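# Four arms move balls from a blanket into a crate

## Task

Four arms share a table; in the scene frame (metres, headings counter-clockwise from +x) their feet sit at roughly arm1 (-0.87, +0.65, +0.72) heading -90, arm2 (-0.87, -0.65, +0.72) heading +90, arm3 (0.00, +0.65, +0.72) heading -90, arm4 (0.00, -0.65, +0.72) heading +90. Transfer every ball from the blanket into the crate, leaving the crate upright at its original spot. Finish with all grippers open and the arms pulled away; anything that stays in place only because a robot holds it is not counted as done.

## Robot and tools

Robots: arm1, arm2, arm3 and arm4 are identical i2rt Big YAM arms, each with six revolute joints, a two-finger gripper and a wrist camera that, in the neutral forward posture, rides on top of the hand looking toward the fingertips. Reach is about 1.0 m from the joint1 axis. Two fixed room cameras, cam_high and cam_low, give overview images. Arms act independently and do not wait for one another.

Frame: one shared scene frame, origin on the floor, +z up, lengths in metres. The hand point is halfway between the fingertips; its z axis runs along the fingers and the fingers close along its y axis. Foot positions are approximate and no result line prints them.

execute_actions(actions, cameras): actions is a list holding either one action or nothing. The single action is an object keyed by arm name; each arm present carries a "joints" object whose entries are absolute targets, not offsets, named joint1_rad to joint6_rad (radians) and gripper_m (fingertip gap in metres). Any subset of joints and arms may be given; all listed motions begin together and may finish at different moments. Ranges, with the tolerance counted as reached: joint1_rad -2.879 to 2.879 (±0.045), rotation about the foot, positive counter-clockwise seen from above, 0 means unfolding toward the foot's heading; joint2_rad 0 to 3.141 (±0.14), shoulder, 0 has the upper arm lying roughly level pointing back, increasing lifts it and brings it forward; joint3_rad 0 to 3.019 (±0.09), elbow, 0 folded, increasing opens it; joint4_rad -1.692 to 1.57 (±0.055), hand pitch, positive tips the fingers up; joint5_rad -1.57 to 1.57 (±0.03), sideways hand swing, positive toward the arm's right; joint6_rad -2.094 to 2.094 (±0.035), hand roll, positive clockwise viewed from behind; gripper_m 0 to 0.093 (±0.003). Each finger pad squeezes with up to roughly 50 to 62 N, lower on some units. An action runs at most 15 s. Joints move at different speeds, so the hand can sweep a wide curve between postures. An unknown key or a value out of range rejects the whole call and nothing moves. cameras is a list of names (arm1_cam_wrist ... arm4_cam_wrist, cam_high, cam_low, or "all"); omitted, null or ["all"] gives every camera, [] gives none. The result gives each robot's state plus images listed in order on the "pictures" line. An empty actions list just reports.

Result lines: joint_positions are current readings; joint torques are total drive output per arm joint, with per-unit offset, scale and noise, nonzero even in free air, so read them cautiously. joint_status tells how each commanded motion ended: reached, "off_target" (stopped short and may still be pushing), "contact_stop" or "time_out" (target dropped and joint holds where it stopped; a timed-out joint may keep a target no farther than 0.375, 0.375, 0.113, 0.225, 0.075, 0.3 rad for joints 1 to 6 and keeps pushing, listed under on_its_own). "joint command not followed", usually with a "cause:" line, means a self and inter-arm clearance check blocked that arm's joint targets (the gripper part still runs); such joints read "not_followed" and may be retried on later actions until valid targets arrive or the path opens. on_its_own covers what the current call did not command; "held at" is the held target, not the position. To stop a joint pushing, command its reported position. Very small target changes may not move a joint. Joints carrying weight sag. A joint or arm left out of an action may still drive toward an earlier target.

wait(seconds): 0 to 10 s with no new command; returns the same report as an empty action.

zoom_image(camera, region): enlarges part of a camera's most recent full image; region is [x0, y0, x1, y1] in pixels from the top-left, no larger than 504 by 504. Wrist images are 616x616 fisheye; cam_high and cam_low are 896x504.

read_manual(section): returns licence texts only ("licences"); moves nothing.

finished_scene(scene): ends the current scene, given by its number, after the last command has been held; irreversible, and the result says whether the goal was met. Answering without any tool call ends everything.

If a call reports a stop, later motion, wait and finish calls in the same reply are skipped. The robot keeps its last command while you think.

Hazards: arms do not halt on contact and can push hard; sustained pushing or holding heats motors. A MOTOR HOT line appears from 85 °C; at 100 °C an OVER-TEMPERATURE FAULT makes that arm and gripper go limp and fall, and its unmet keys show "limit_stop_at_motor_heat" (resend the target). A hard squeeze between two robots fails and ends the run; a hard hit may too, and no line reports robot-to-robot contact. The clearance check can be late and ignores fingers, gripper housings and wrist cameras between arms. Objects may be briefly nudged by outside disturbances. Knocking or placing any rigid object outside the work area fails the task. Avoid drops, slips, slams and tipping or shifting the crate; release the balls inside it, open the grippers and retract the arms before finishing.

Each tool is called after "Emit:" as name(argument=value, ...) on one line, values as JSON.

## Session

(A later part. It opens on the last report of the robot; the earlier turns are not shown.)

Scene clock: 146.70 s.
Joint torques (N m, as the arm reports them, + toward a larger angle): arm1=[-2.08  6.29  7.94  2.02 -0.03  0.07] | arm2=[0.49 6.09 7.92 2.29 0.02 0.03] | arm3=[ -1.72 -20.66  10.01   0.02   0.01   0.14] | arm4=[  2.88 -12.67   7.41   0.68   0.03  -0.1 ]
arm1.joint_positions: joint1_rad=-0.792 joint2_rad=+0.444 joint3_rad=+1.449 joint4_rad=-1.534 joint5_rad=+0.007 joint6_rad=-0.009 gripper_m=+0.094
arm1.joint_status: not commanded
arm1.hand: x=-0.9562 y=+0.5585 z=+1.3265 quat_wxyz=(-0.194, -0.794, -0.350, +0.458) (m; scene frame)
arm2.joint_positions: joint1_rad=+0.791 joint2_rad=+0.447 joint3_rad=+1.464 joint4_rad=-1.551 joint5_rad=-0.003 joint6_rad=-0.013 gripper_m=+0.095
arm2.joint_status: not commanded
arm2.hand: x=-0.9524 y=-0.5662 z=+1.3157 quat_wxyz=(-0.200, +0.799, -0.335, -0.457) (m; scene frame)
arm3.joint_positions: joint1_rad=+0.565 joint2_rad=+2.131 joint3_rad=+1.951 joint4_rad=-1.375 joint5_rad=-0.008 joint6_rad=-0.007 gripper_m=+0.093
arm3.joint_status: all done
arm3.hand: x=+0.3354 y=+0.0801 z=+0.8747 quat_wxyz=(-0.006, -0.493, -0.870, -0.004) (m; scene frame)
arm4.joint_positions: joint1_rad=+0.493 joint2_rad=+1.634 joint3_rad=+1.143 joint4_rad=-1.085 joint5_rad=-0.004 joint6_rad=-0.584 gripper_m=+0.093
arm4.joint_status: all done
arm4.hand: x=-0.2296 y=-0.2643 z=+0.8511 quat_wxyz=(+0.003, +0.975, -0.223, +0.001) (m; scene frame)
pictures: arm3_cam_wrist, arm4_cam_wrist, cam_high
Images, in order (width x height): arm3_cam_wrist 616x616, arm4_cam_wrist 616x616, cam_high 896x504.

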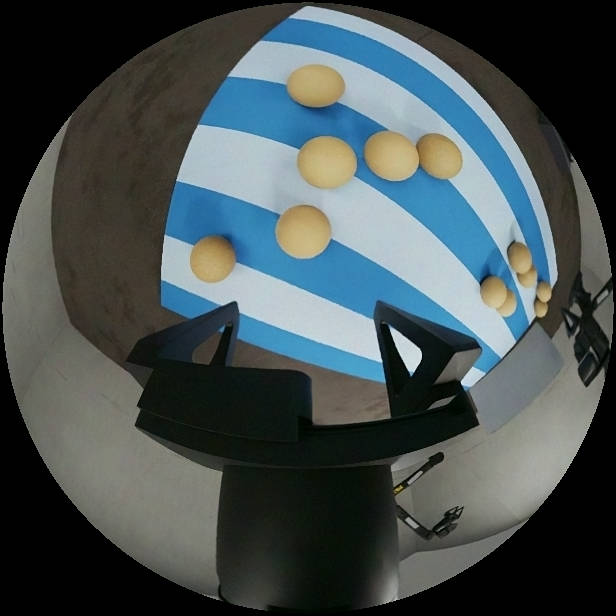

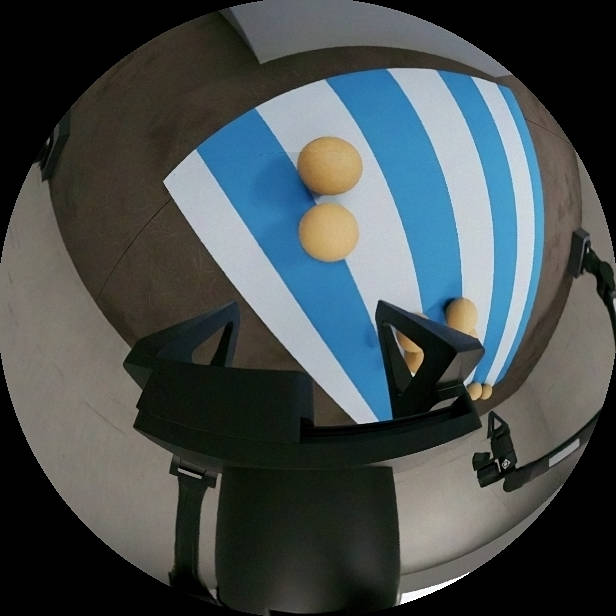

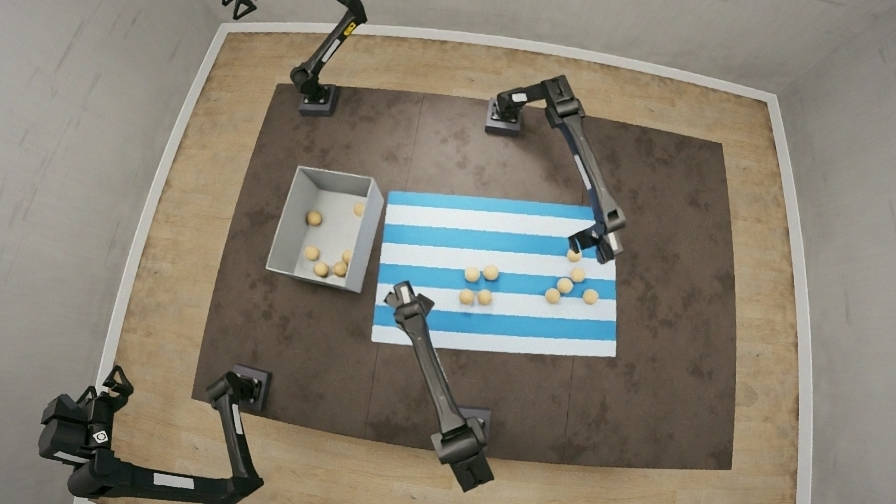

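Emit:
execute_actions(actions=[{"arm3":{"joints":{"joint2_rad":2.307,"joint4_rad":-1.205}},"arm4":{"joints":{"joint2_rad":1.845,"joint4_rad":-0.84}}}], cameras=["arm3_cam_wrist","arm4_cam_wrist"])

Emit:
execute_actions(actions=[{"arm3":{"joints":{"gripper_m":0.045}},"arm4":{"joints":{"gripper_m":0.045}}}], cameras=[])

Emit:
execute_actions(actions=[{"arm3":{"joints":{"joint1_rad":0.1,"joint2_rad":1.4,"joint3_rad":1.9,"joint4_rad":-1.6}},"arm4":{"joints":{"joint2_rad":1.3,"joint3_rad":1.7,"joint4_rad":-1.6}}}], cameras=[])

Emit:
execute_actions(actions=[{"arm3":{"joints":{"joint1_rad":-0.82,"joint2_rad":2.25,"joint3_rad":2.54,"joint4_rad":-1.2}},"arm4":{"joints":{"joint1_rad":0.81,"joint2_rad":2.25,"joint3_rad":2.54,"joint4_rad":-1.2,"joint6_rad":0}}}], cameras=[])

Emit:
execute_actions(actions=[{"arm3":{"joints":{"gripper_m":0.093}},"arm4":{"joints":{"gripper_m":0.093}}}], cameras=[])

Emit:
execute_actions(actions=[{"arm3":{"joints":{"joint2_rad":1.5,"joint3_rad":1.86,"joint4_rad":-1.5}},"arm4":{"joints":{"joint2_rad":1.4,"joint3_rad":1.8,"joint4_rad":-1.5}}}], cameras=[])

Emit:
execute_actions(actions=[{"arm3":{"joints":{"joint1_rad":0.745,"joint2_rad":2.08,"joint4_rad":-1.34}},"arm4":{"joints":{"joint1_rad":0.573,"joint2_rad":1.77,"joint3_rad":1.365,"joint4_rad":-1.14}}}], cameras=[])

Emit:
execute_actions(actions=[{"arm3":{"joints":{"joint2_rad":2.256,"joint4_rad":-1.163}},"arm4":{"joints":{"joint2_rad":1.972,"joint4_rad":-0.94}}}], cameras=["arm3_cam_wrist","arm4_cam_wrist","cam_high"])

Scene clock: 163.80 s.
Joint torques (N m, as the arm reports them, + toward a larger angle): arm1=[-2.05  5.98  8.04  2.   -0.09  0.05] | arm2=[0.51 6.06 7.91 2.3  0.02 0.03] | arm3=[ -1.52 -23.36   9.5    0.5   -0.08   0.14] | arm4=[  2.86 -15.57   6.82   0.57   0.03  -0.08]
arm1.joint_positions: joint1_rad=-0.792 joint2_rad=+0.444 joint3_rad=+1.449 joint4_rad=-1.534 joint5_rad=+0.007 joint6_rad=-0.009 gripper_m=+0.094
arm1.joint_status: not commanded
arm1.hand: x=-0.9562 y=+0.5585 z=+1.3265 quat_wxyz=(-0.194, -0.794, -0.350, +0.458) (m; scene frame)
arm2.joint_positions: joint1_rad=+0.791 joint2_rad=+0.447 joint3_rad=+1.464 joint4_rad=-1.551 joint5_rad=-0.003 joint6_rad=-0.013 gripper_m=+0.095
arm2.joint_status: not commanded
arm2.hand: x=-0.9524 y=-0.5662 z=+1.3157 quat_wxyz=(-0.200, +0.799, -0.335, -0.457) (m; scene frame)
arm3.joint_positions: joint1_rad=+0.566 joint2_rad=+2.321 joint3_rad=+1.951 joint4_rad=-1.213 joint5_rad=-0.006 joint6_rad=-0.007 gripper_m=+0.093
arm3.joint_status: all done
arm3.hand: x=+0.3466 y=+0.0621 z=+0.7505 quat_wxyz=(+0.007, -0.493, -0.870, -0.010) (m; scene frame)
arm4.joint_positions: joint1_rad=+0.493 joint2_rad=+1.868 joint3_rad=+1.136 joint4_rad=-0.855 joint5_rad=-0.004 joint6_rad=-0.584 gripper_m=+0.093
arm4.joint_status: all done
arm4.hand: x=-0.2443 y=-0.2393 z=+0.7446 quat_wxyz=(+0.007, +0.975, -0.223, +0.004) (m; scene frame)
pictures: arm3_cam_wrist, arm4_cam_wrist
Images, in order (width x height): arm3_cam_wrist 616x616, arm4_cam_wrist 616x616.

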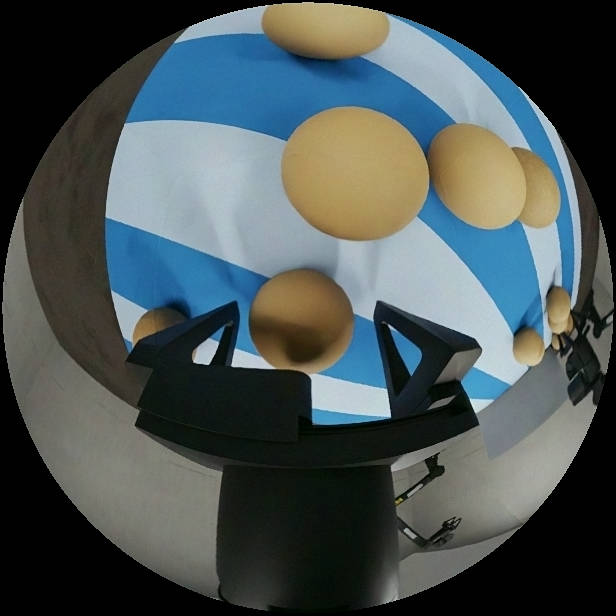

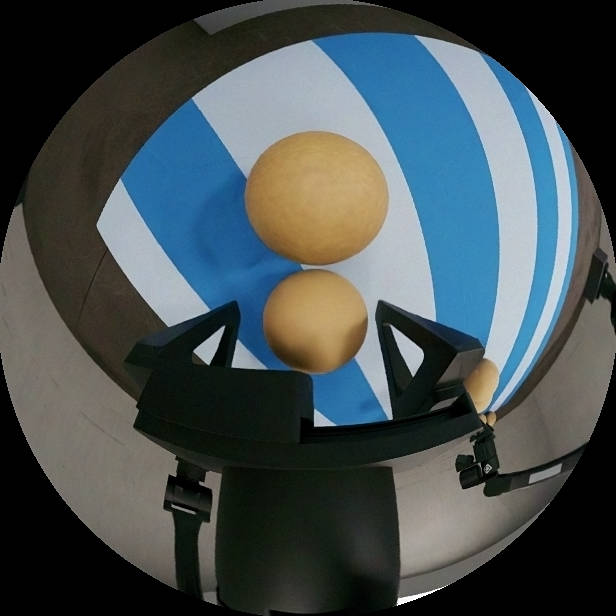

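Scene clock: 164.40 s.
Joint torques (N m, as the arm reports them, + toward a larger angle): arm1=[-2.22  6.02  7.85  2.09 -0.05  0.07] | arm2=[0.5  6.08 7.91 2.29 0.02 0.03] | arm3=[ -1.74 -23.07   9.48   0.5   -0.08   0.13] | arm4=[  2.69 -15.15   6.83   0.61   0.03  -0.1 ]
arm1.joint_positions: joint1_rad=-0.792 joint2_rad=+0.444 joint3_rad=+1.449 joint4_rad=-1.534 joint5_rad=+0.007 joint6_rad=-0.009 gripper_m=+0.094
arm1.joint_status: not commanded
arm1.hand: x=-0.9562 y=+0.5585 z=+1.3265 quat_wxyz=(-0.194, -0.794, -0.350, +0.458) (m; scene frame)
arm2.joint_positions: joint1_rad=+0.791 joint2_rad=+0.447 joint3_rad=+1.464 joint4_rad=-1.551 joint5_rad=-0.003 joint6_rad=-0.013 gripper_m=+0.095
arm2.joint_status: not commanded
arm2.hand: x=-0.9524 y=-0.5662 z=+1.3157 quat_wxyz=(-0.200, +0.799, -0.335, -0.457) (m; scene frame)
arm3.joint_positions: joint1_rad=+0.566 joint2_rad=+2.321 joint3_rad=+1.951 joint4_rad=-1.213 joint5_rad=-0.006 joint6_rad=-0.007 gripper_m=+0.057
arm3.joint_status: gripper_m off_target (ended at +0.057, target +0.045)
arm3.hand: x=+0.3466 y=+0.0621 z=+0.7505 quat_wxyz=(+0.007, -0.493, -0.870, -0.010) (m; scene frame)
arm4.joint_positions: joint1_rad=+0.493 joint2_rad=+1.868 joint3_rad=+1.136 joint4_rad=-0.854 joint5_rad=-0.004 joint6_rad=-0.585 gripper_m=+0.058
arm4.joint_status: gripper_m off_target (ended at +0.058, target +0.045)
arm4.hand: x=-0.2443 y=-0.2392 z=+0.7446 quat_wxyz=(+0.006, +0.975, -0.223, +0.004) (m; scene frame)
pictures: none
No camera images: the call's "cameras" was empty. Leave "cameras" out to get every camera's image.

Scene clock: 166.23 s.
Joint torques (N m, as the arm reports them, + toward a larger angle): arm1=[-1.97  6.15  8.02  2.13 -0.06  0.03] | arm2=[0.49 6.08 7.91 2.29 0.02 0.03] | arm3=[-2.07 -9.94  9.09  0.81 -0.11  0.14] | arm4=[ 2.79 -9.26  8.97  0.3   0.03 -0.07]
arm1.joint_positions: joint1_rad=-0.792 joint2_rad=+0.444 joint3_rad=+1.449 joint4_rad=-1.534 joint5_rad=+0.007 joint6_rad=-0.009 gripper_m=+0.094
arm1.joint_status: not commanded
arm1.hand: x=-0.9562 y=+0.5585 z=+1.3265 quat_wxyz=(-0.194, -0.794, -0.350, +0.458) (m; scene frame)
arm2.joint_positions: joint1_rad=+0.791 joint2_rad=+0.447 joint3_rad=+1.464 joint4_rad=-1.551 joint5_rad=-0.003 joint6_rad=-0.013 gripper_m=+0.095
arm2.joint_status: not commanded
arm2.hand: x=-0.9524 y=-0.5662 z=+1.3157 quat_wxyz=(-0.200, +0.799, -0.335, -0.457) (m; scene frame)
arm3.joint_positions: joint1_rad=+0.105 joint2_rad=+1.413 joint3_rad=+1.891 joint4_rad=-1.596 joint5_rad=-0.005 joint6_rad=-0.007 gripper_m=+0.057
arm3.joint_status: all done
arm3.hand: x=+0.0341 y=+0.1698 z=+1.2447 quat_wxyz=(-0.162, -0.662, -0.717, +0.148) (m; scene frame)
arm4.joint_positions: joint1_rad=+0.493 joint2_rad=+1.318 joint3_rad=+1.682 joint4_rad=-1.589 joint5_rad=-0.004 joint6_rad=-0.585 gripper_m=+0.058
arm4.joint_status: all done
arm4.hand: x=-0.2216 y=-0.2781 z=+1.1921 quat_wxyz=(-0.124, +0.960, -0.219, -0.120) (m; scene frame)
pictures: none
No camera images: the call's "cameras" was empty. Leave "cameras" out to get every camera's image.

Scene clock: 168.30 s.
Joint torques (N m, as the arm reports them, + toward a larger angle): arm1=[-2.09  6.44  7.86  2.08 -0.06  0.04] | arm2=[0.49 6.08 7.91 2.3  0.02 0.03] | arm3=[ -2.47 -23.79  14.28   1.32  -0.14   0.13] | arm4=[  1.69 -23.92  12.1    1.7    0.06   0.28]
arm1.joint_positions: joint1_rad=-0.792 joint2_rad=+0.444 joint3_rad=+1.449 joint4_rad=-1.534 joint5_rad=+0.007 joint6_rad=-0.009 gripper_m=+0.094
arm1.joint_status: not commanded
arm1.hand: x=-0.9562 y=+0.5585 z=+1.3265 quat_wxyz=(-0.194, -0.794, -0.350, +0.458) (m; scene frame)
arm2.joint_positions: joint1_rad=+0.791 joint2_rad=+0.447 joint3_rad=+1.464 joint4_rad=-1.551 joint5_rad=-0.003 joint6_rad=-0.013 gripper_m=+0.095
arm2.joint_status: not commanded
arm2.hand: x=-0.9524 y=-0.5662 z=+1.3157 quat_wxyz=(-0.200, +0.799, -0.335, -0.457) (m; scene frame)
arm3.joint_positions: joint1_rad=-0.811 joint2_rad=+2.259 joint3_rad=+2.479 joint4_rad=-1.205 joint5_rad=-0.004 joint6_rad=-0.007 gripper_m=+0.057
arm3.joint_status: all done
arm3.hand: x=-0.6156 y=+0.1001 z=+1.0323 quat_wxyz=(-0.098, -0.894, -0.345, +0.268) (m; scene frame)
arm4.joint_positions: joint1_rad=+0.818 joint2_rad=+2.274 joint3_rad=+2.485 joint4_rad=-1.215 joint5_rad=-0.004 joint6_rad=-0.016 gripper_m=+0.058
arm4.joint_status: all done
arm4.hand: x=-0.6255 y=-0.1138 z=+1.0207 quat_wxyz=(-0.098, +0.903, -0.325, -0.262) (m; scene frame)
pictures: none
No camera images: the call's "cameras" was empty. Leave "cameras" out to get every camera's image.

Scene clock: 168.90 s.
Joint torques (N m, as the arm reports them, + toward a larger angle): arm1=[-2.04  6.09  7.95  2.02 -0.06  0.08] | arm2=[0.47 6.1  7.91 2.29 0.02 0.03] | arm3=[ -2.64 -23.33  14.24   1.35  -0.13   0.14] | arm4=[  1.29 -24.23  12.1    1.55   0.09   0.26]
arm1.joint_positions: joint1_rad=-0.792 joint2_rad=+0.444 joint3_rad=+1.449 joint4_rad=-1.534 joint5_rad=+0.007 joint6_rad=-0.009 gripper_m=+0.094
arm1.joint_status: not commanded
arm1.hand: x=-0.9562 y=+0.5585 z=+1.3265 quat_wxyz=(-0.194, -0.794, -0.350, +0.458) (m; scene frame)
arm2.joint_positions: joint1_rad=+0.791 joint2_rad=+0.447 joint3_rad=+1.464 joint4_rad=-1.551 joint5_rad=-0.003 joint6_rad=-0.013 gripper_m=+0.095
arm2.joint_status: not commanded
arm2.hand: x=-0.9524 y=-0.5662 z=+1.3157 quat_wxyz=(-0.200, +0.799, -0.335, -0.457) (m; scene frame)
arm3.joint_positions: joint1_rad=-0.811 joint2_rad=+2.259 joint3_rad=+2.479 joint4_rad=-1.205 joint5_rad=-0.004 joint6_rad=-0.007 gripper_m=+0.093
arm3.joint_status: all done
arm3.hand: x=-0.6156 y=+0.1001 z=+1.0323 quat_wxyz=(-0.098, -0.894, -0.345, +0.268) (m; scene frame)
arm4.joint_positions: joint1_rad=+0.818 joint2_rad=+2.274 joint3_rad=+2.485 joint4_rad=-1.215 joint5_rad=-0.004 joint6_rad=-0.016 gripper_m=+0.093
arm4.joint_status: all done
arm4.hand: x=-0.6255 y=-0.1138 z=+1.0207 quat_wxyz=(-0.098, +0.903, -0.326, -0.262) (m; scene frame)
pictures: none
No camera images: the call's "cameras" was empty. Leave "cameras" out to get every camera's image.

Scene clock: 170.73 s.
Joint torques (N m, as the arm reports them, + toward a larger angle): arm1=[-2.55  6.37  7.99  2.08 -0.05  0.07] | arm2=[0.5  6.09 7.91 2.29 0.02 0.03] | arm3=[ -2.44 -11.69   8.39   0.78  -0.13   0.14] | arm4=[ 1.59 -9.6   8.54  0.58  0.09  0.26]
arm1.joint_positions: joint1_rad=-0.792 joint2_rad=+0.444 joint3_rad=+1.449 joint4_rad=-1.534 joint5_rad=+0.007 joint6_rad=-0.009 gripper_m=+0.094
arm1.joint_status: not commanded
arm1.hand: x=-0.9562 y=+0.5585 z=+1.3265 quat_wxyz=(-0.194, -0.794, -0.350, +0.458) (m; scene frame)
arm2.joint_positions: joint1_rad=+0.791 joint2_rad=+0.447 joint3_rad=+1.464 joint4_rad=-1.551 joint5_rad=-0.003 joint6_rad=-0.013 gripper_m=+0.095
arm2.joint_status: not commanded
arm2.hand: x=-0.9524 y=-0.5662 z=+1.3157 quat_wxyz=(-0.200, +0.799, -0.335, -0.457) (m; scene frame)
arm3.joint_positions: joint1_rad=-0.811 joint2_rad=+1.505 joint3_rad=+1.865 joint4_rad=-1.496 joint5_rad=-0.004 joint6_rad=-0.007 gripper_m=+0.093
arm3.joint_status: all done
arm3.hand: x=-0.3930 y=+0.2959 z=+1.2010 quat_wxyz=(-0.073, -0.912, -0.352, +0.200) (m; scene frame)
arm4.joint_positions: joint1_rad=+0.818 joint2_rad=+1.406 joint3_rad=+1.790 joint4_rad=-1.490 joint5_rad=-0.004 joint6_rad=-0.016 gripper_m=+0.093
arm4.joint_status: all done
arm4.hand: x=-0.3729 y=-0.3308 z=+1.2116 quat_wxyz=(-0.081, +0.915, -0.330, -0.216) (m; scene frame)
pictures: none
No camera images: the call's "cameras" was empty. Leave "cameras" out to get every camera's image.

Scene clock: 172.53 s.
Joint torques (N m, as the arm reports them, + toward a larger angle): arm1=[-1.84  6.18  7.84  2.18 -0.1   0.04] | arm2=[0.49 6.12 7.91 2.29 0.02 0.03] | arm3=[ -2.18 -20.53   8.84  -0.03   0.01   0.14] | arm4=[  3.12 -14.05   9.7    0.65   0.08   0.27]
arm1.joint_positions: joint1_rad=-0.792 joint2_rad=+0.444 joint3_rad=+1.449 joint4_rad=-1.534 joint5_rad=+0.007 joint6_rad=-0.009 gripper_m=+0.094
arm1.joint_status: not commanded
arm1.hand: x=-0.9562 y=+0.5585 z=+1.3265 quat_wxyz=(-0.194, -0.794, -0.350, +0.458) (m; scene frame)
arm2.joint_positions: joint1_rad=+0.791 joint2_rad=+0.447 joint3_rad=+1.464 joint4_rad=-1.551 joint5_rad=-0.003 joint6_rad=-0.013 gripper_m=+0.095
arm2.joint_status: not commanded
arm2.hand: x=-0.9524 y=-0.5662 z=+1.3157 quat_wxyz=(-0.200, +0.799, -0.335, -0.457) (m; scene frame)
arm3.joint_positions: joint1_rad=+0.757 joint2_rad=+2.088 joint3_rad=+1.855 joint4_rad=-1.335 joint5_rad=-0.008 joint6_rad=-0.007 gripper_m=+0.093
arm3.joint_status: all done
arm3.hand: x=+0.4242 y=+0.1692 z=+0.8668 quat_wxyz=(-0.001, -0.408, -0.913, -0.008) (m; scene frame)
arm4.joint_positions: joint1_rad=+0.565 joint2_rad=+1.771 joint3_rad=+1.326 joint4_rad=-1.154 joint5_rad=-0.004 joint6_rad=-0.015 gripper_m=+0.093
arm4.joint_status: all done
arm4.hand: x=-0.2866 y=-0.2386 z=+0.8509 quat_wxyz=(+0.008, +0.890, -0.456, +0.011) (m; scene frame)
pictures: none
No camera images: the call's "cameras" was empty. Leave "cameras" out to get every camera's image.

Scene clock: 173.67 s.
Joint torques (N m, as the arm reports them, + toward a larger angle): arm1=[-2.21  6.37  7.94  2.1  -0.07  0.05] | arm2=[0.48 6.09 7.91 2.3  0.02 0.03] | arm3=[ -2.14 -22.88   8.33   0.53  -0.08   0.13] | arm4=[  2.82 -17.6    8.19   0.61   0.07   0.24]
arm1.joint_positions: joint1_rad=-0.792 joint2_rad=+0.444 joint3_rad=+1.449 joint4_rad=-1.534 joint5_rad=+0.007 joint6_rad=-0.009 gripper_m=+0.094
arm1.joint_status: not commanded
arm1.hand: x=-0.9562 y=+0.5585 z=+1.3265 quat_wxyz=(-0.194, -0.794, -0.350, +0.458) (m; scene frame)
arm2.joint_positions: joint1_rad=+0.791 joint2_rad=+0.447 joint3_rad=+1.464 joint4_rad=-1.551 joint5_rad=-0.003 joint6_rad=-0.013 gripper_m=+0.095
arm2.joint_status: not commanded
arm2.hand: x=-0.9524 y=-0.5662 z=+1.3157 quat_wxyz=(-0.200, +0.799, -0.335, -0.457) (m; scene frame)
arm3.joint_positions: joint1_rad=+0.756 joint2_rad=+2.274 joint3_rad=+1.855 joint4_rad=-1.172 joint5_rad=-0.006 joint6_rad=-0.007 gripper_m=+0.093
arm3.joint_status: all done
arm3.hand: x=+0.4380 y=+0.1535 z=+0.7484 quat_wxyz=(+0.010, -0.409, -0.913, -0.012) (m; scene frame)
arm4.joint_positions: joint1_rad=+0.565 joint2_rad=+1.996 joint3_rad=+1.334 joint4_rad=-0.954 joint5_rad=-0.004 joint6_rad=-0.015 gripper_m=+0.093
arm4.joint_status: all done
arm4.hand: x=-0.3028 y=-0.2151 z=+0.7402 quat_wxyz=(+0.012, +0.889, -0.456, +0.019) (m; scene frame)
pictures: arm3_cam_wrist, arm4_cam_wrist, cam_high
Images, in order (width x height): arm3_cam_wrist 616x616, arm4_cam_wrist 616x616, cam_high 896x504.

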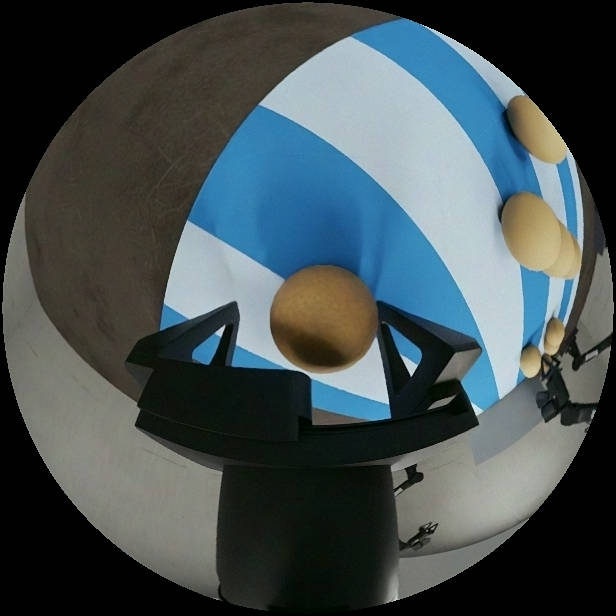

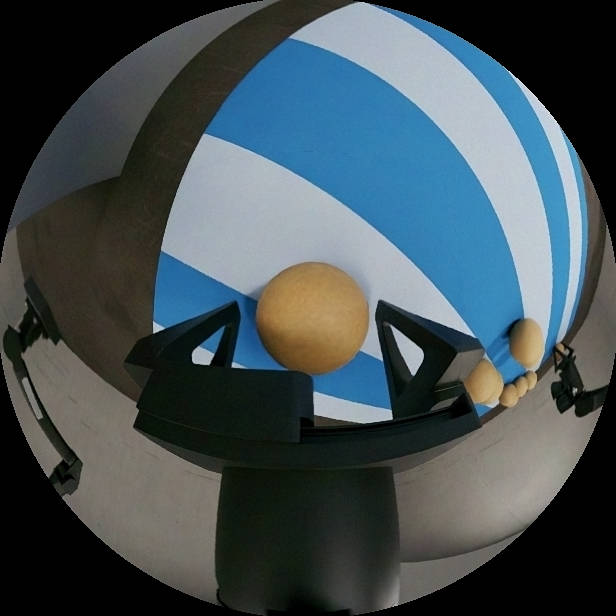

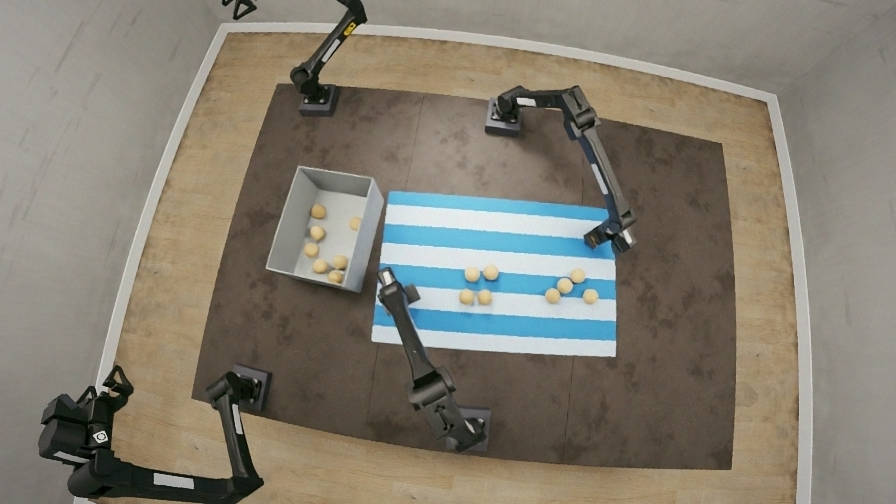

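Emit:
execute_actions(actions=[{"arm3":{"joints":{"gripper_m":0.045}},"arm4":{"joints":{"gripper_m":0.045}}}], cameras=[])

Emit:
execute_actions(actions=[{"arm3":{"joints":{"joint1_rad":0.1,"joint2_rad":1.4,"joint3_rad":1.9,"joint4_rad":-1.6}},"arm4":{"joints":{"joint2_rad":1.3,"joint3_rad":1.7,"joint4_rad":-1.6}}}], cameras=[])

Emit:
execute_actions(actions=[{"arm3":{"joints":{"joint1_rad":-0.82,"joint2_rad":2.25,"joint3_rad":2.54,"joint4_rad":-1.2}},"arm4":{"joints":{"joint1_rad":0.81,"joint2_rad":2.25,"joint3_rad":2.54,"joint4_rad":-1.2}}}], cameras=[])

Emit:
execute_actions(actions=[{"arm3":{"joints":{"gripper_m":0.093}},"arm4":{"joints":{"gripper_m":0.093}}}], cameras=[])

Emit:
execute_actions(actions=[{"arm3":{"joints":{"joint2_rad":1.4,"joint3_rad":1.8,"joint4_rad":-1.6}},"arm4":{"joints":{"joint2_rad":1.4,"joint3_rad":1.8,"joint4_rad":-1.6}}}], cameras=[])

Emit:
execute_actions(actions=[{"arm3":{"joints":{"joint1_rad":0.055,"joint6_rad":1.0}},"arm4":{"joints":{"joint1_rad":-0.695}}}], cameras=[])

Emit:
execute_actions(actions=[{"arm3":{"joints":{"joint2_rad":2.2,"joint3_rad":2.09,"joint4_rad":-1.4}},"arm4":{"joints":{"joint2_rad":2.18,"joint3_rad":2.075,"joint4_rad":-1.41}}}], cameras=["arm3_cam_wrist","arm4_cam_wrist","cam_high"])

Scene clock: 189.73 s.
Joint torques (N m, as the arm reports them, + toward a larger angle): arm1=[-2.54  5.88  7.91  2.1  -0.09  0.07] | arm2=[0.49 6.13 7.9  2.29 0.02 0.03] | arm3=[ -2.14 -22.87   8.23   0.52  -0.09   0.14] | arm4=[  2.96 -17.94   8.27   0.68   0.1    0.26]
arm1.joint_positions: joint1_rad=-0.792 joint2_rad=+0.444 joint3_rad=+1.449 joint4_rad=-1.534 joint5_rad=+0.007 joint6_rad=-0.009 gripper_m=+0.094
arm1.joint_status: not commanded
arm1.hand: x=-0.9562 y=+0.5585 z=+1.3265 quat_wxyz=(-0.194, -0.794, -0.350, +0.458) (m; scene frame)
arm2.joint_positions: joint1_rad=+0.791 joint2_rad=+0.447 joint3_rad=+1.464 joint4_rad=-1.551 joint5_rad=-0.003 joint6_rad=-0.013 gripper_m=+0.095
arm2.joint_status: not commanded
arm2.hand: x=-0.9524 y=-0.5662 z=+1.3157 quat_wxyz=(-0.200, +0.799, -0.335, -0.457) (m; scene frame)
arm3.joint_positions: joint1_rad=+0.756 joint2_rad=+2.274 joint3_rad=+1.855 joint4_rad=-1.172 joint5_rad=-0.006 joint6_rad=-0.007 gripper_m=+0.057
arm3.joint_status: gripper_m off_target (ended at +0.057, target +0.045)
arm3.hand: x=+0.4380 y=+0.1535 z=+0.7484 quat_wxyz=(+0.010, -0.409, -0.913, -0.012) (m; scene frame)
arm4.joint_positions: joint1_rad=+0.565 joint2_rad=+1.996 joint3_rad=+1.334 joint4_rad=-0.954 joint5_rad=-0.004 joint6_rad=-0.015 gripper_m=+0.057
arm4.joint_status: gripper_m off_target (ended at +0.057, target +0.045)
arm4.hand: x=-0.3029 y=-0.2151 z=+0.7402 quat_wxyz=(+0.012, +0.889, -0.456, +0.019) (m; scene frame)
pictures: none
No camera images: the call's "cameras" was empty. Leave "cameras" out to get every camera's image.

Scene clock: 191.57 s.
Joint torques (N m, as the arm reports them, + toward a larger angle): arm1=[-2.01  6.26  7.96  2.11 -0.07  0.07] | arm2=[0.51 6.09 7.91 2.3  0.02 0.03] | arm3=[ -1.43 -10.34   9.95   0.82  -0.15   0.14] | arm4=[ 3.08 -9.23  8.92  0.43  0.1   0.25]
arm1.joint_positions: joint1_rad=-0.792 joint2_rad=+0.444 joint3_rad=+1.449 joint4_rad=-1.534 joint5_rad=+0.007 joint6_rad=-0.009 gripper_m=+0.094
arm1.joint_status: not commanded
arm1.hand: x=-0.9562 y=+0.5585 z=+1.3265 quat_wxyz=(-0.194, -0.794, -0.350, +0.458) (m; scene frame)
arm2.joint_positions: joint1_rad=+0.791 joint2_rad=+0.447 joint3_rad=+1.464 joint4_rad=-1.551 joint5_rad=-0.003 joint6_rad=-0.013 gripper_m=+0.095
arm2.joint_status: not commanded
arm2.hand: x=-0.9524 y=-0.5662 z=+1.3157 quat_wxyz=(-0.200, +0.799, -0.335, -0.457) (m; scene frame)
arm3.joint_positions: joint1_rad=+0.096 joint2_rad=+1.412 joint3_rad=+1.882 joint4_rad=-1.596 joint5_rad=-0.004 joint6_rad=-0.007 gripper_m=+0.057
arm3.joint_status: all done
arm3.hand: x=+0.0295 y=+0.1703 z=+1.2408 quat_wxyz=(-0.158, -0.666, -0.714, +0.146) (m; scene frame)
arm4.joint_positions: joint1_rad=+0.565 joint2_rad=+1.318 joint3_rad=+1.684 joint4_rad=-1.590 joint5_rad=-0.004 joint6_rad=-0.015 gripper_m=+0.057
arm4.joint_status: all done
arm4.hand: x=-0.2476 y=-0.2952 z=+1.1925 quat_wxyz=(-0.080, +0.877, -0.449, -0.153) (m; scene frame)
pictures: none
No camera images: the call's "cameras" was empty. Leave "cameras" out to get every camera's image.

Scene clock: 193.63 s.
Joint torques (N m, as the arm reports them, + toward a larger angle): arm1=[-2.44  6.34  7.96  2.13 -0.06  0.05] | arm2=[0.48 6.11 7.91 2.29 0.02 0.03] | arm3=[ -2.62 -23.82  14.22   1.37  -0.14   0.14] | arm4=[  1.49 -23.87  11.98   1.68   0.08   0.26]
arm1.joint_positions: joint1_rad=-0.792 joint2_rad=+0.444 joint3_rad=+1.449 joint4_rad=-1.534 joint5_rad=+0.007 joint6_rad=-0.009 gripper_m=+0.094
arm1.joint_status: not commanded
arm1.hand: x=-0.9562 y=+0.5585 z=+1.3265 quat_wxyz=(-0.194, -0.794, -0.350, +0.458) (m; scene frame)
arm2.joint_positions: joint1_rad=+0.791 joint2_rad=+0.447 joint3_rad=+1.464 joint4_rad=-1.551 joint5_rad=-0.003 joint6_rad=-0.013 gripper_m=+0.095
arm2.joint_status: not commanded
arm2.hand: x=-0.9524 y=-0.5662 z=+1.3157 quat_wxyz=(-0.200, +0.799, -0.335, -0.457) (m; scene frame)
arm3.joint_positions: joint1_rad=-0.811 joint2_rad=+2.258 joint3_rad=+2.479 joint4_rad=-1.204 joint5_rad=-0.004 joint6_rad=-0.007 gripper_m=+0.057
arm3.joint_status: all done
arm3.hand: x=-0.6156 y=+0.1000 z=+1.0329 quat_wxyz=(-0.099, -0.894, -0.345, +0.268) (m; scene frame)
arm4.joint_positions: joint1_rad=+0.820 joint2_rad=+2.273 joint3_rad=+2.485 joint4_rad=-1.215 joint5_rad=-0.004 joint6_rad=-0.014 gripper_m=+0.057
arm4.joint_status: all done
arm4.hand: x=-0.6264 y=-0.1148 z=+1.0217 quat_wxyz=(-0.098, +0.903, -0.325, -0.263) (m; scene frame)
pictures: none
No camera images: the call's "cameras" was empty. Leave "cameras" out to get every camera's image.

Scene clock: 194.23 s.
Joint torques (N m, as the arm reports them, + toward a larger angle): arm1=[-2.58  5.92  7.96  1.99 -0.07  0.06] | arm2=[0.52 6.09 7.91 2.3  0.02 0.03] | arm3=[ -2.5  -23.68  14.15   1.35  -0.13   0.13] | arm4=[  1.53 -24.1   11.99   1.62   0.1    0.25]
arm1.joint_positions: joint1_rad=-0.792 joint2_rad=+0.444 joint3_rad=+1.449 joint4_rad=-1.534 joint5_rad=+0.007 joint6_rad=-0.009 gripper_m=+0.094
arm1.joint_status: not commanded
arm1.hand: x=-0.9562 y=+0.5585 z=+1.3265 quat_wxyz=(-0.194, -0.794, -0.350, +0.458) (m; scene frame)
arm2.joint_positions: joint1_rad=+0.791 joint2_rad=+0.447 joint3_rad=+1.464 joint4_rad=-1.551 joint5_rad=-0.003 joint6_rad=-0.013 gripper_m=+0.095
arm2.joint_status: not commanded
arm2.hand: x=-0.9524 y=-0.5662 z=+1.3157 quat_wxyz=(-0.200, +0.799, -0.335, -0.457) (m; scene frame)
arm3.joint_positions: joint1_rad=-0.811 joint2_rad=+2.258 joint3_rad=+2.479 joint4_rad=-1.204 joint5_rad=-0.004 joint6_rad=-0.007 gripper_m=+0.093
arm3.joint_status: all done
arm3.hand: x=-0.6156 y=+0.1000 z=+1.0329 quat_wxyz=(-0.099, -0.894, -0.345, +0.268) (m; scene frame)
arm4.joint_positions: joint1_rad=+0.820 joint2_rad=+2.273 joint3_rad=+2.485 joint4_rad=-1.215 joint5_rad=-0.004 joint6_rad=-0.014 gripper_m=+0.093
arm4.joint_status: all done
arm4.hand: x=-0.6264 y=-0.1148 z=+1.0217 quat_wxyz=(-0.098, +0.903, -0.325, -0.263) (m; scene frame)
pictures: none
No camera images: the call's "cameras" was empty. Leave "cameras" out to get every camera's image.

Scene clock: 196.13 s.
Joint torques (N m, as the arm reports them, + toward a larger angle): arm1=[-2.05  6.35  8.03  1.95 -0.06  0.05] | arm2=[0.51 6.07 7.91 2.29 0.02 0.03] | arm3=[-2.42 -9.54  8.04  0.75 -0.14  0.14] | arm4=[ 1.38 -9.66  8.33  0.46  0.08  0.26]
arm1.joint_positions: joint1_rad=-0.792 joint2_rad=+0.444 joint3_rad=+1.449 joint4_rad=-1.534 joint5_rad=+0.007 joint6_rad=-0.009 gripper_m=+0.094
arm1.joint_status: not commanded
arm1.hand: x=-0.9562 y=+0.5585 z=+1.3265 quat_wxyz=(-0.194, -0.794, -0.350, +0.458) (m; scene frame)
arm2.joint_positions: joint1_rad=+0.791 joint2_rad=+0.447 joint3_rad=+1.464 joint4_rad=-1.551 joint5_rad=-0.003 joint6_rad=-0.013 gripper_m=+0.095
arm2.joint_status: not commanded
arm2.hand: x=-0.9524 y=-0.5662 z=+1.3157 quat_wxyz=(-0.200, +0.799, -0.335, -0.457) (m; scene frame)
arm3.joint_positions: joint1_rad=-0.811 joint2_rad=+1.403 joint3_rad=+1.806 joint4_rad=-1.597 joint5_rad=-0.004 joint6_rad=-0.007 gripper_m=+0.093
arm3.joint_status: all done
arm3.hand: x=-0.3494 y=+0.3345 z=+1.2131 quat_wxyz=(-0.063, -0.917, -0.354, +0.173) (m; scene frame)
arm4.joint_positions: joint1_rad=+0.820 joint2_rad=+1.405 joint3_rad=+1.791 joint4_rad=-1.591 joint5_rad=-0.004 joint6_rad=-0.014 gripper_m=+0.093
arm4.joint_status: all done
arm4.hand: x=-0.3560 y=-0.3463 z=+1.2021 quat_wxyz=(-0.063, +0.925, -0.334, -0.171) (m; scene frame)
pictures: none
No camera images: the call's "cameras" was empty. Leave "cameras" out to get every camera's image.

Scene clock: 198.00 s.
Joint torques (N m, as the arm reports them, + toward a larger angle): arm1=[-1.86  6.23  7.88  2.07 -0.06  0.09] | arm2=[0.53 6.07 7.9  2.29 0.02 0.03] | arm3=[-1.51 -9.6   8.06  0.71 -0.03  0.22] | arm4=[  2.44 -10.45   8.42   0.4    0.07   0.26]
arm1.joint_positions: joint1_rad=-0.792 joint2_rad=+0.444 joint3_rad=+1.449 joint4_rad=-1.534 joint5_rad=+0.007 joint6_rad=-0.009 gripper_m=+0.094
arm1.joint_status: not commanded
arm1.hand: x=-0.9562 y=+0.5585 z=+1.3265 quat_wxyz=(-0.194, -0.794, -0.350, +0.458) (m; scene frame)
arm2.joint_positions: joint1_rad=+0.791 joint2_rad=+0.447 joint3_rad=+1.464 joint4_rad=-1.551 joint5_rad=-0.003 joint6_rad=-0.013 gripper_m=+0.095
arm2.joint_status: not commanded
arm2.hand: x=-0.9524 y=-0.5662 z=+1.3157 quat_wxyz=(-0.200, +0.799, -0.335, -0.457) (m; scene frame)
arm3.joint_positions: joint1_rad=+0.052 joint2_rad=+1.403 joint3_rad=+1.806 joint4_rad=-1.597 joint5_rad=-0.005 joint6_rad=+0.986 gripper_m=+0.093
arm3.joint_status: all done
arm3.hand: x=+0.0090 y=+0.1777 z=+1.2114 quat_wxyz=(-0.175, -0.939, -0.292, +0.048) (m; scene frame)
arm4.joint_positions: joint1_rad=-0.697 joint2_rad=+1.411 joint3_rad=+1.791 joint4_rad=-1.591 joint5_rad=-0.004 joint6_rad=-0.014 gripper_m=+0.093
arm4.joint_status: all done
arm4.hand: x=+0.2855 y=-0.2775 z=+1.2000 quat_wxyz=(-0.161, +0.442, -0.879, -0.080) (m; scene frame)
pictures: none
No camera images: the call's "cameras" was empty. Leave "cameras" out to get every camera's image.

Scene clock: 199.93 s.
Joint torques (N m, as the arm reports them, + toward a larger angle): arm1=[-2.38  6.02  7.96  2.13 -0.07  0.06] | arm2=[0.48 6.12 7.91 2.29 0.02 0.03] | arm3=[ -1.5  -22.05  10.57   0.3   -0.03   0.23] | arm4=[  2.   -20.73  10.32   0.52   0.07   0.25]
arm1.joint_positions: joint1_rad=-0.792 joint2_rad=+0.444 joint3_rad=+1.449 joint4_rad=-1.534 joint5_rad=+0.007 joint6_rad=-0.009 gripper_m=+0.094
arm1.joint_status: not commanded
arm1.hand: x=-0.9562 y=+0.5585 z=+1.3265 quat_wxyz=(-0.194, -0.794, -0.350, +0.458) (m; scene frame)
arm2.joint_positions: joint1_rad=+0.791 joint2_rad=+0.447 joint3_rad=+1.464 joint4_rad=-1.551 joint5_rad=-0.003 joint6_rad=-0.013 gripper_m=+0.095
arm2.joint_status: not commanded
arm2.hand: x=-0.9524 y=-0.5662 z=+1.3157 quat_wxyz=(-0.200, +0.799, -0.335, -0.457) (m; scene frame)
arm3.joint_positions: joint1_rad=+0.052 joint2_rad=+2.205 joint3_rad=+2.065 joint4_rad=-1.402 joint5_rad=-0.005 joint6_rad=+0.987 gripper_m=+0.093
arm3.joint_status: all done
arm3.hand: x=+0.0130 y=-0.0371 z=+0.8688 quat_wxyz=(-0.009, -0.955, -0.296, +0.000) (m; scene frame)
arm4.joint_positions: joint1_rad=-0.697 joint2_rad=+2.188 joint3_rad=+2.036 joint4_rad=-1.418 joint5_rad=-0.004 joint6_rad=-0.014 gripper_m=+0.093
arm4.joint_status: all done
arm4.hand: x=+0.4099 y=-0.1150 z=+0.8696 quat_wxyz=(+0.000, +0.449, -0.894, -0.002) (m; scene frame)
pictures: arm3_cam_wrist, arm4_cam_wrist, cam_high
Images, in order (width x height): arm3_cam_wrist 616x616, arm4_cam_wrist 616x616, cam_high 896x504.

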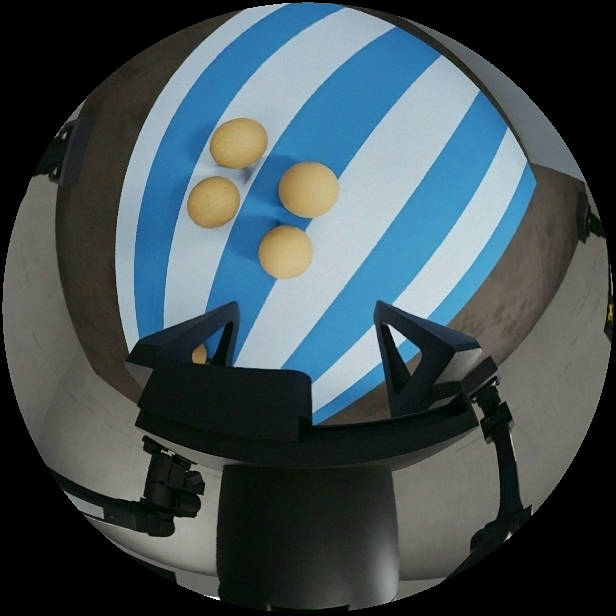

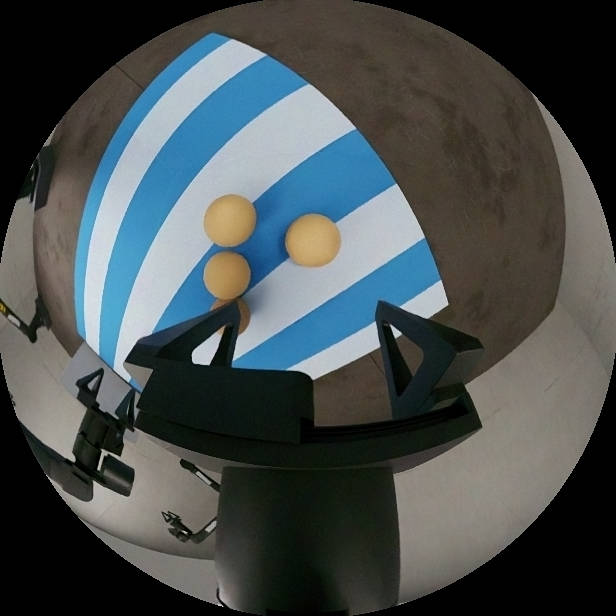

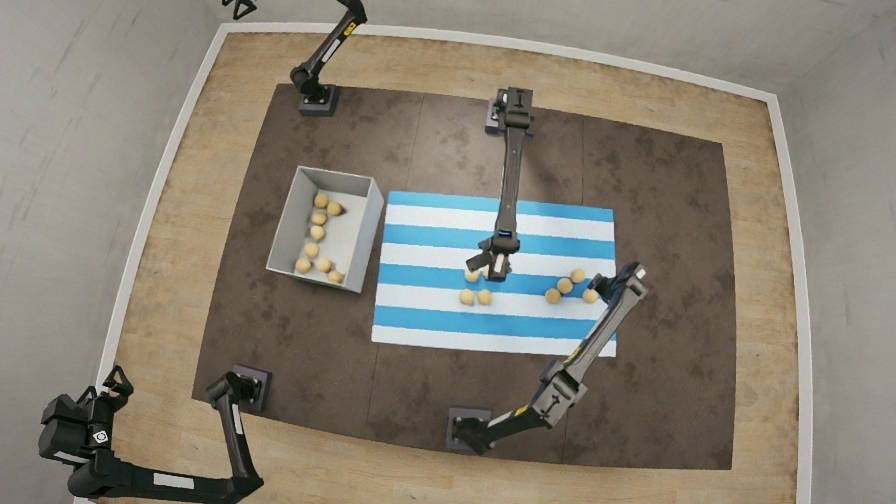

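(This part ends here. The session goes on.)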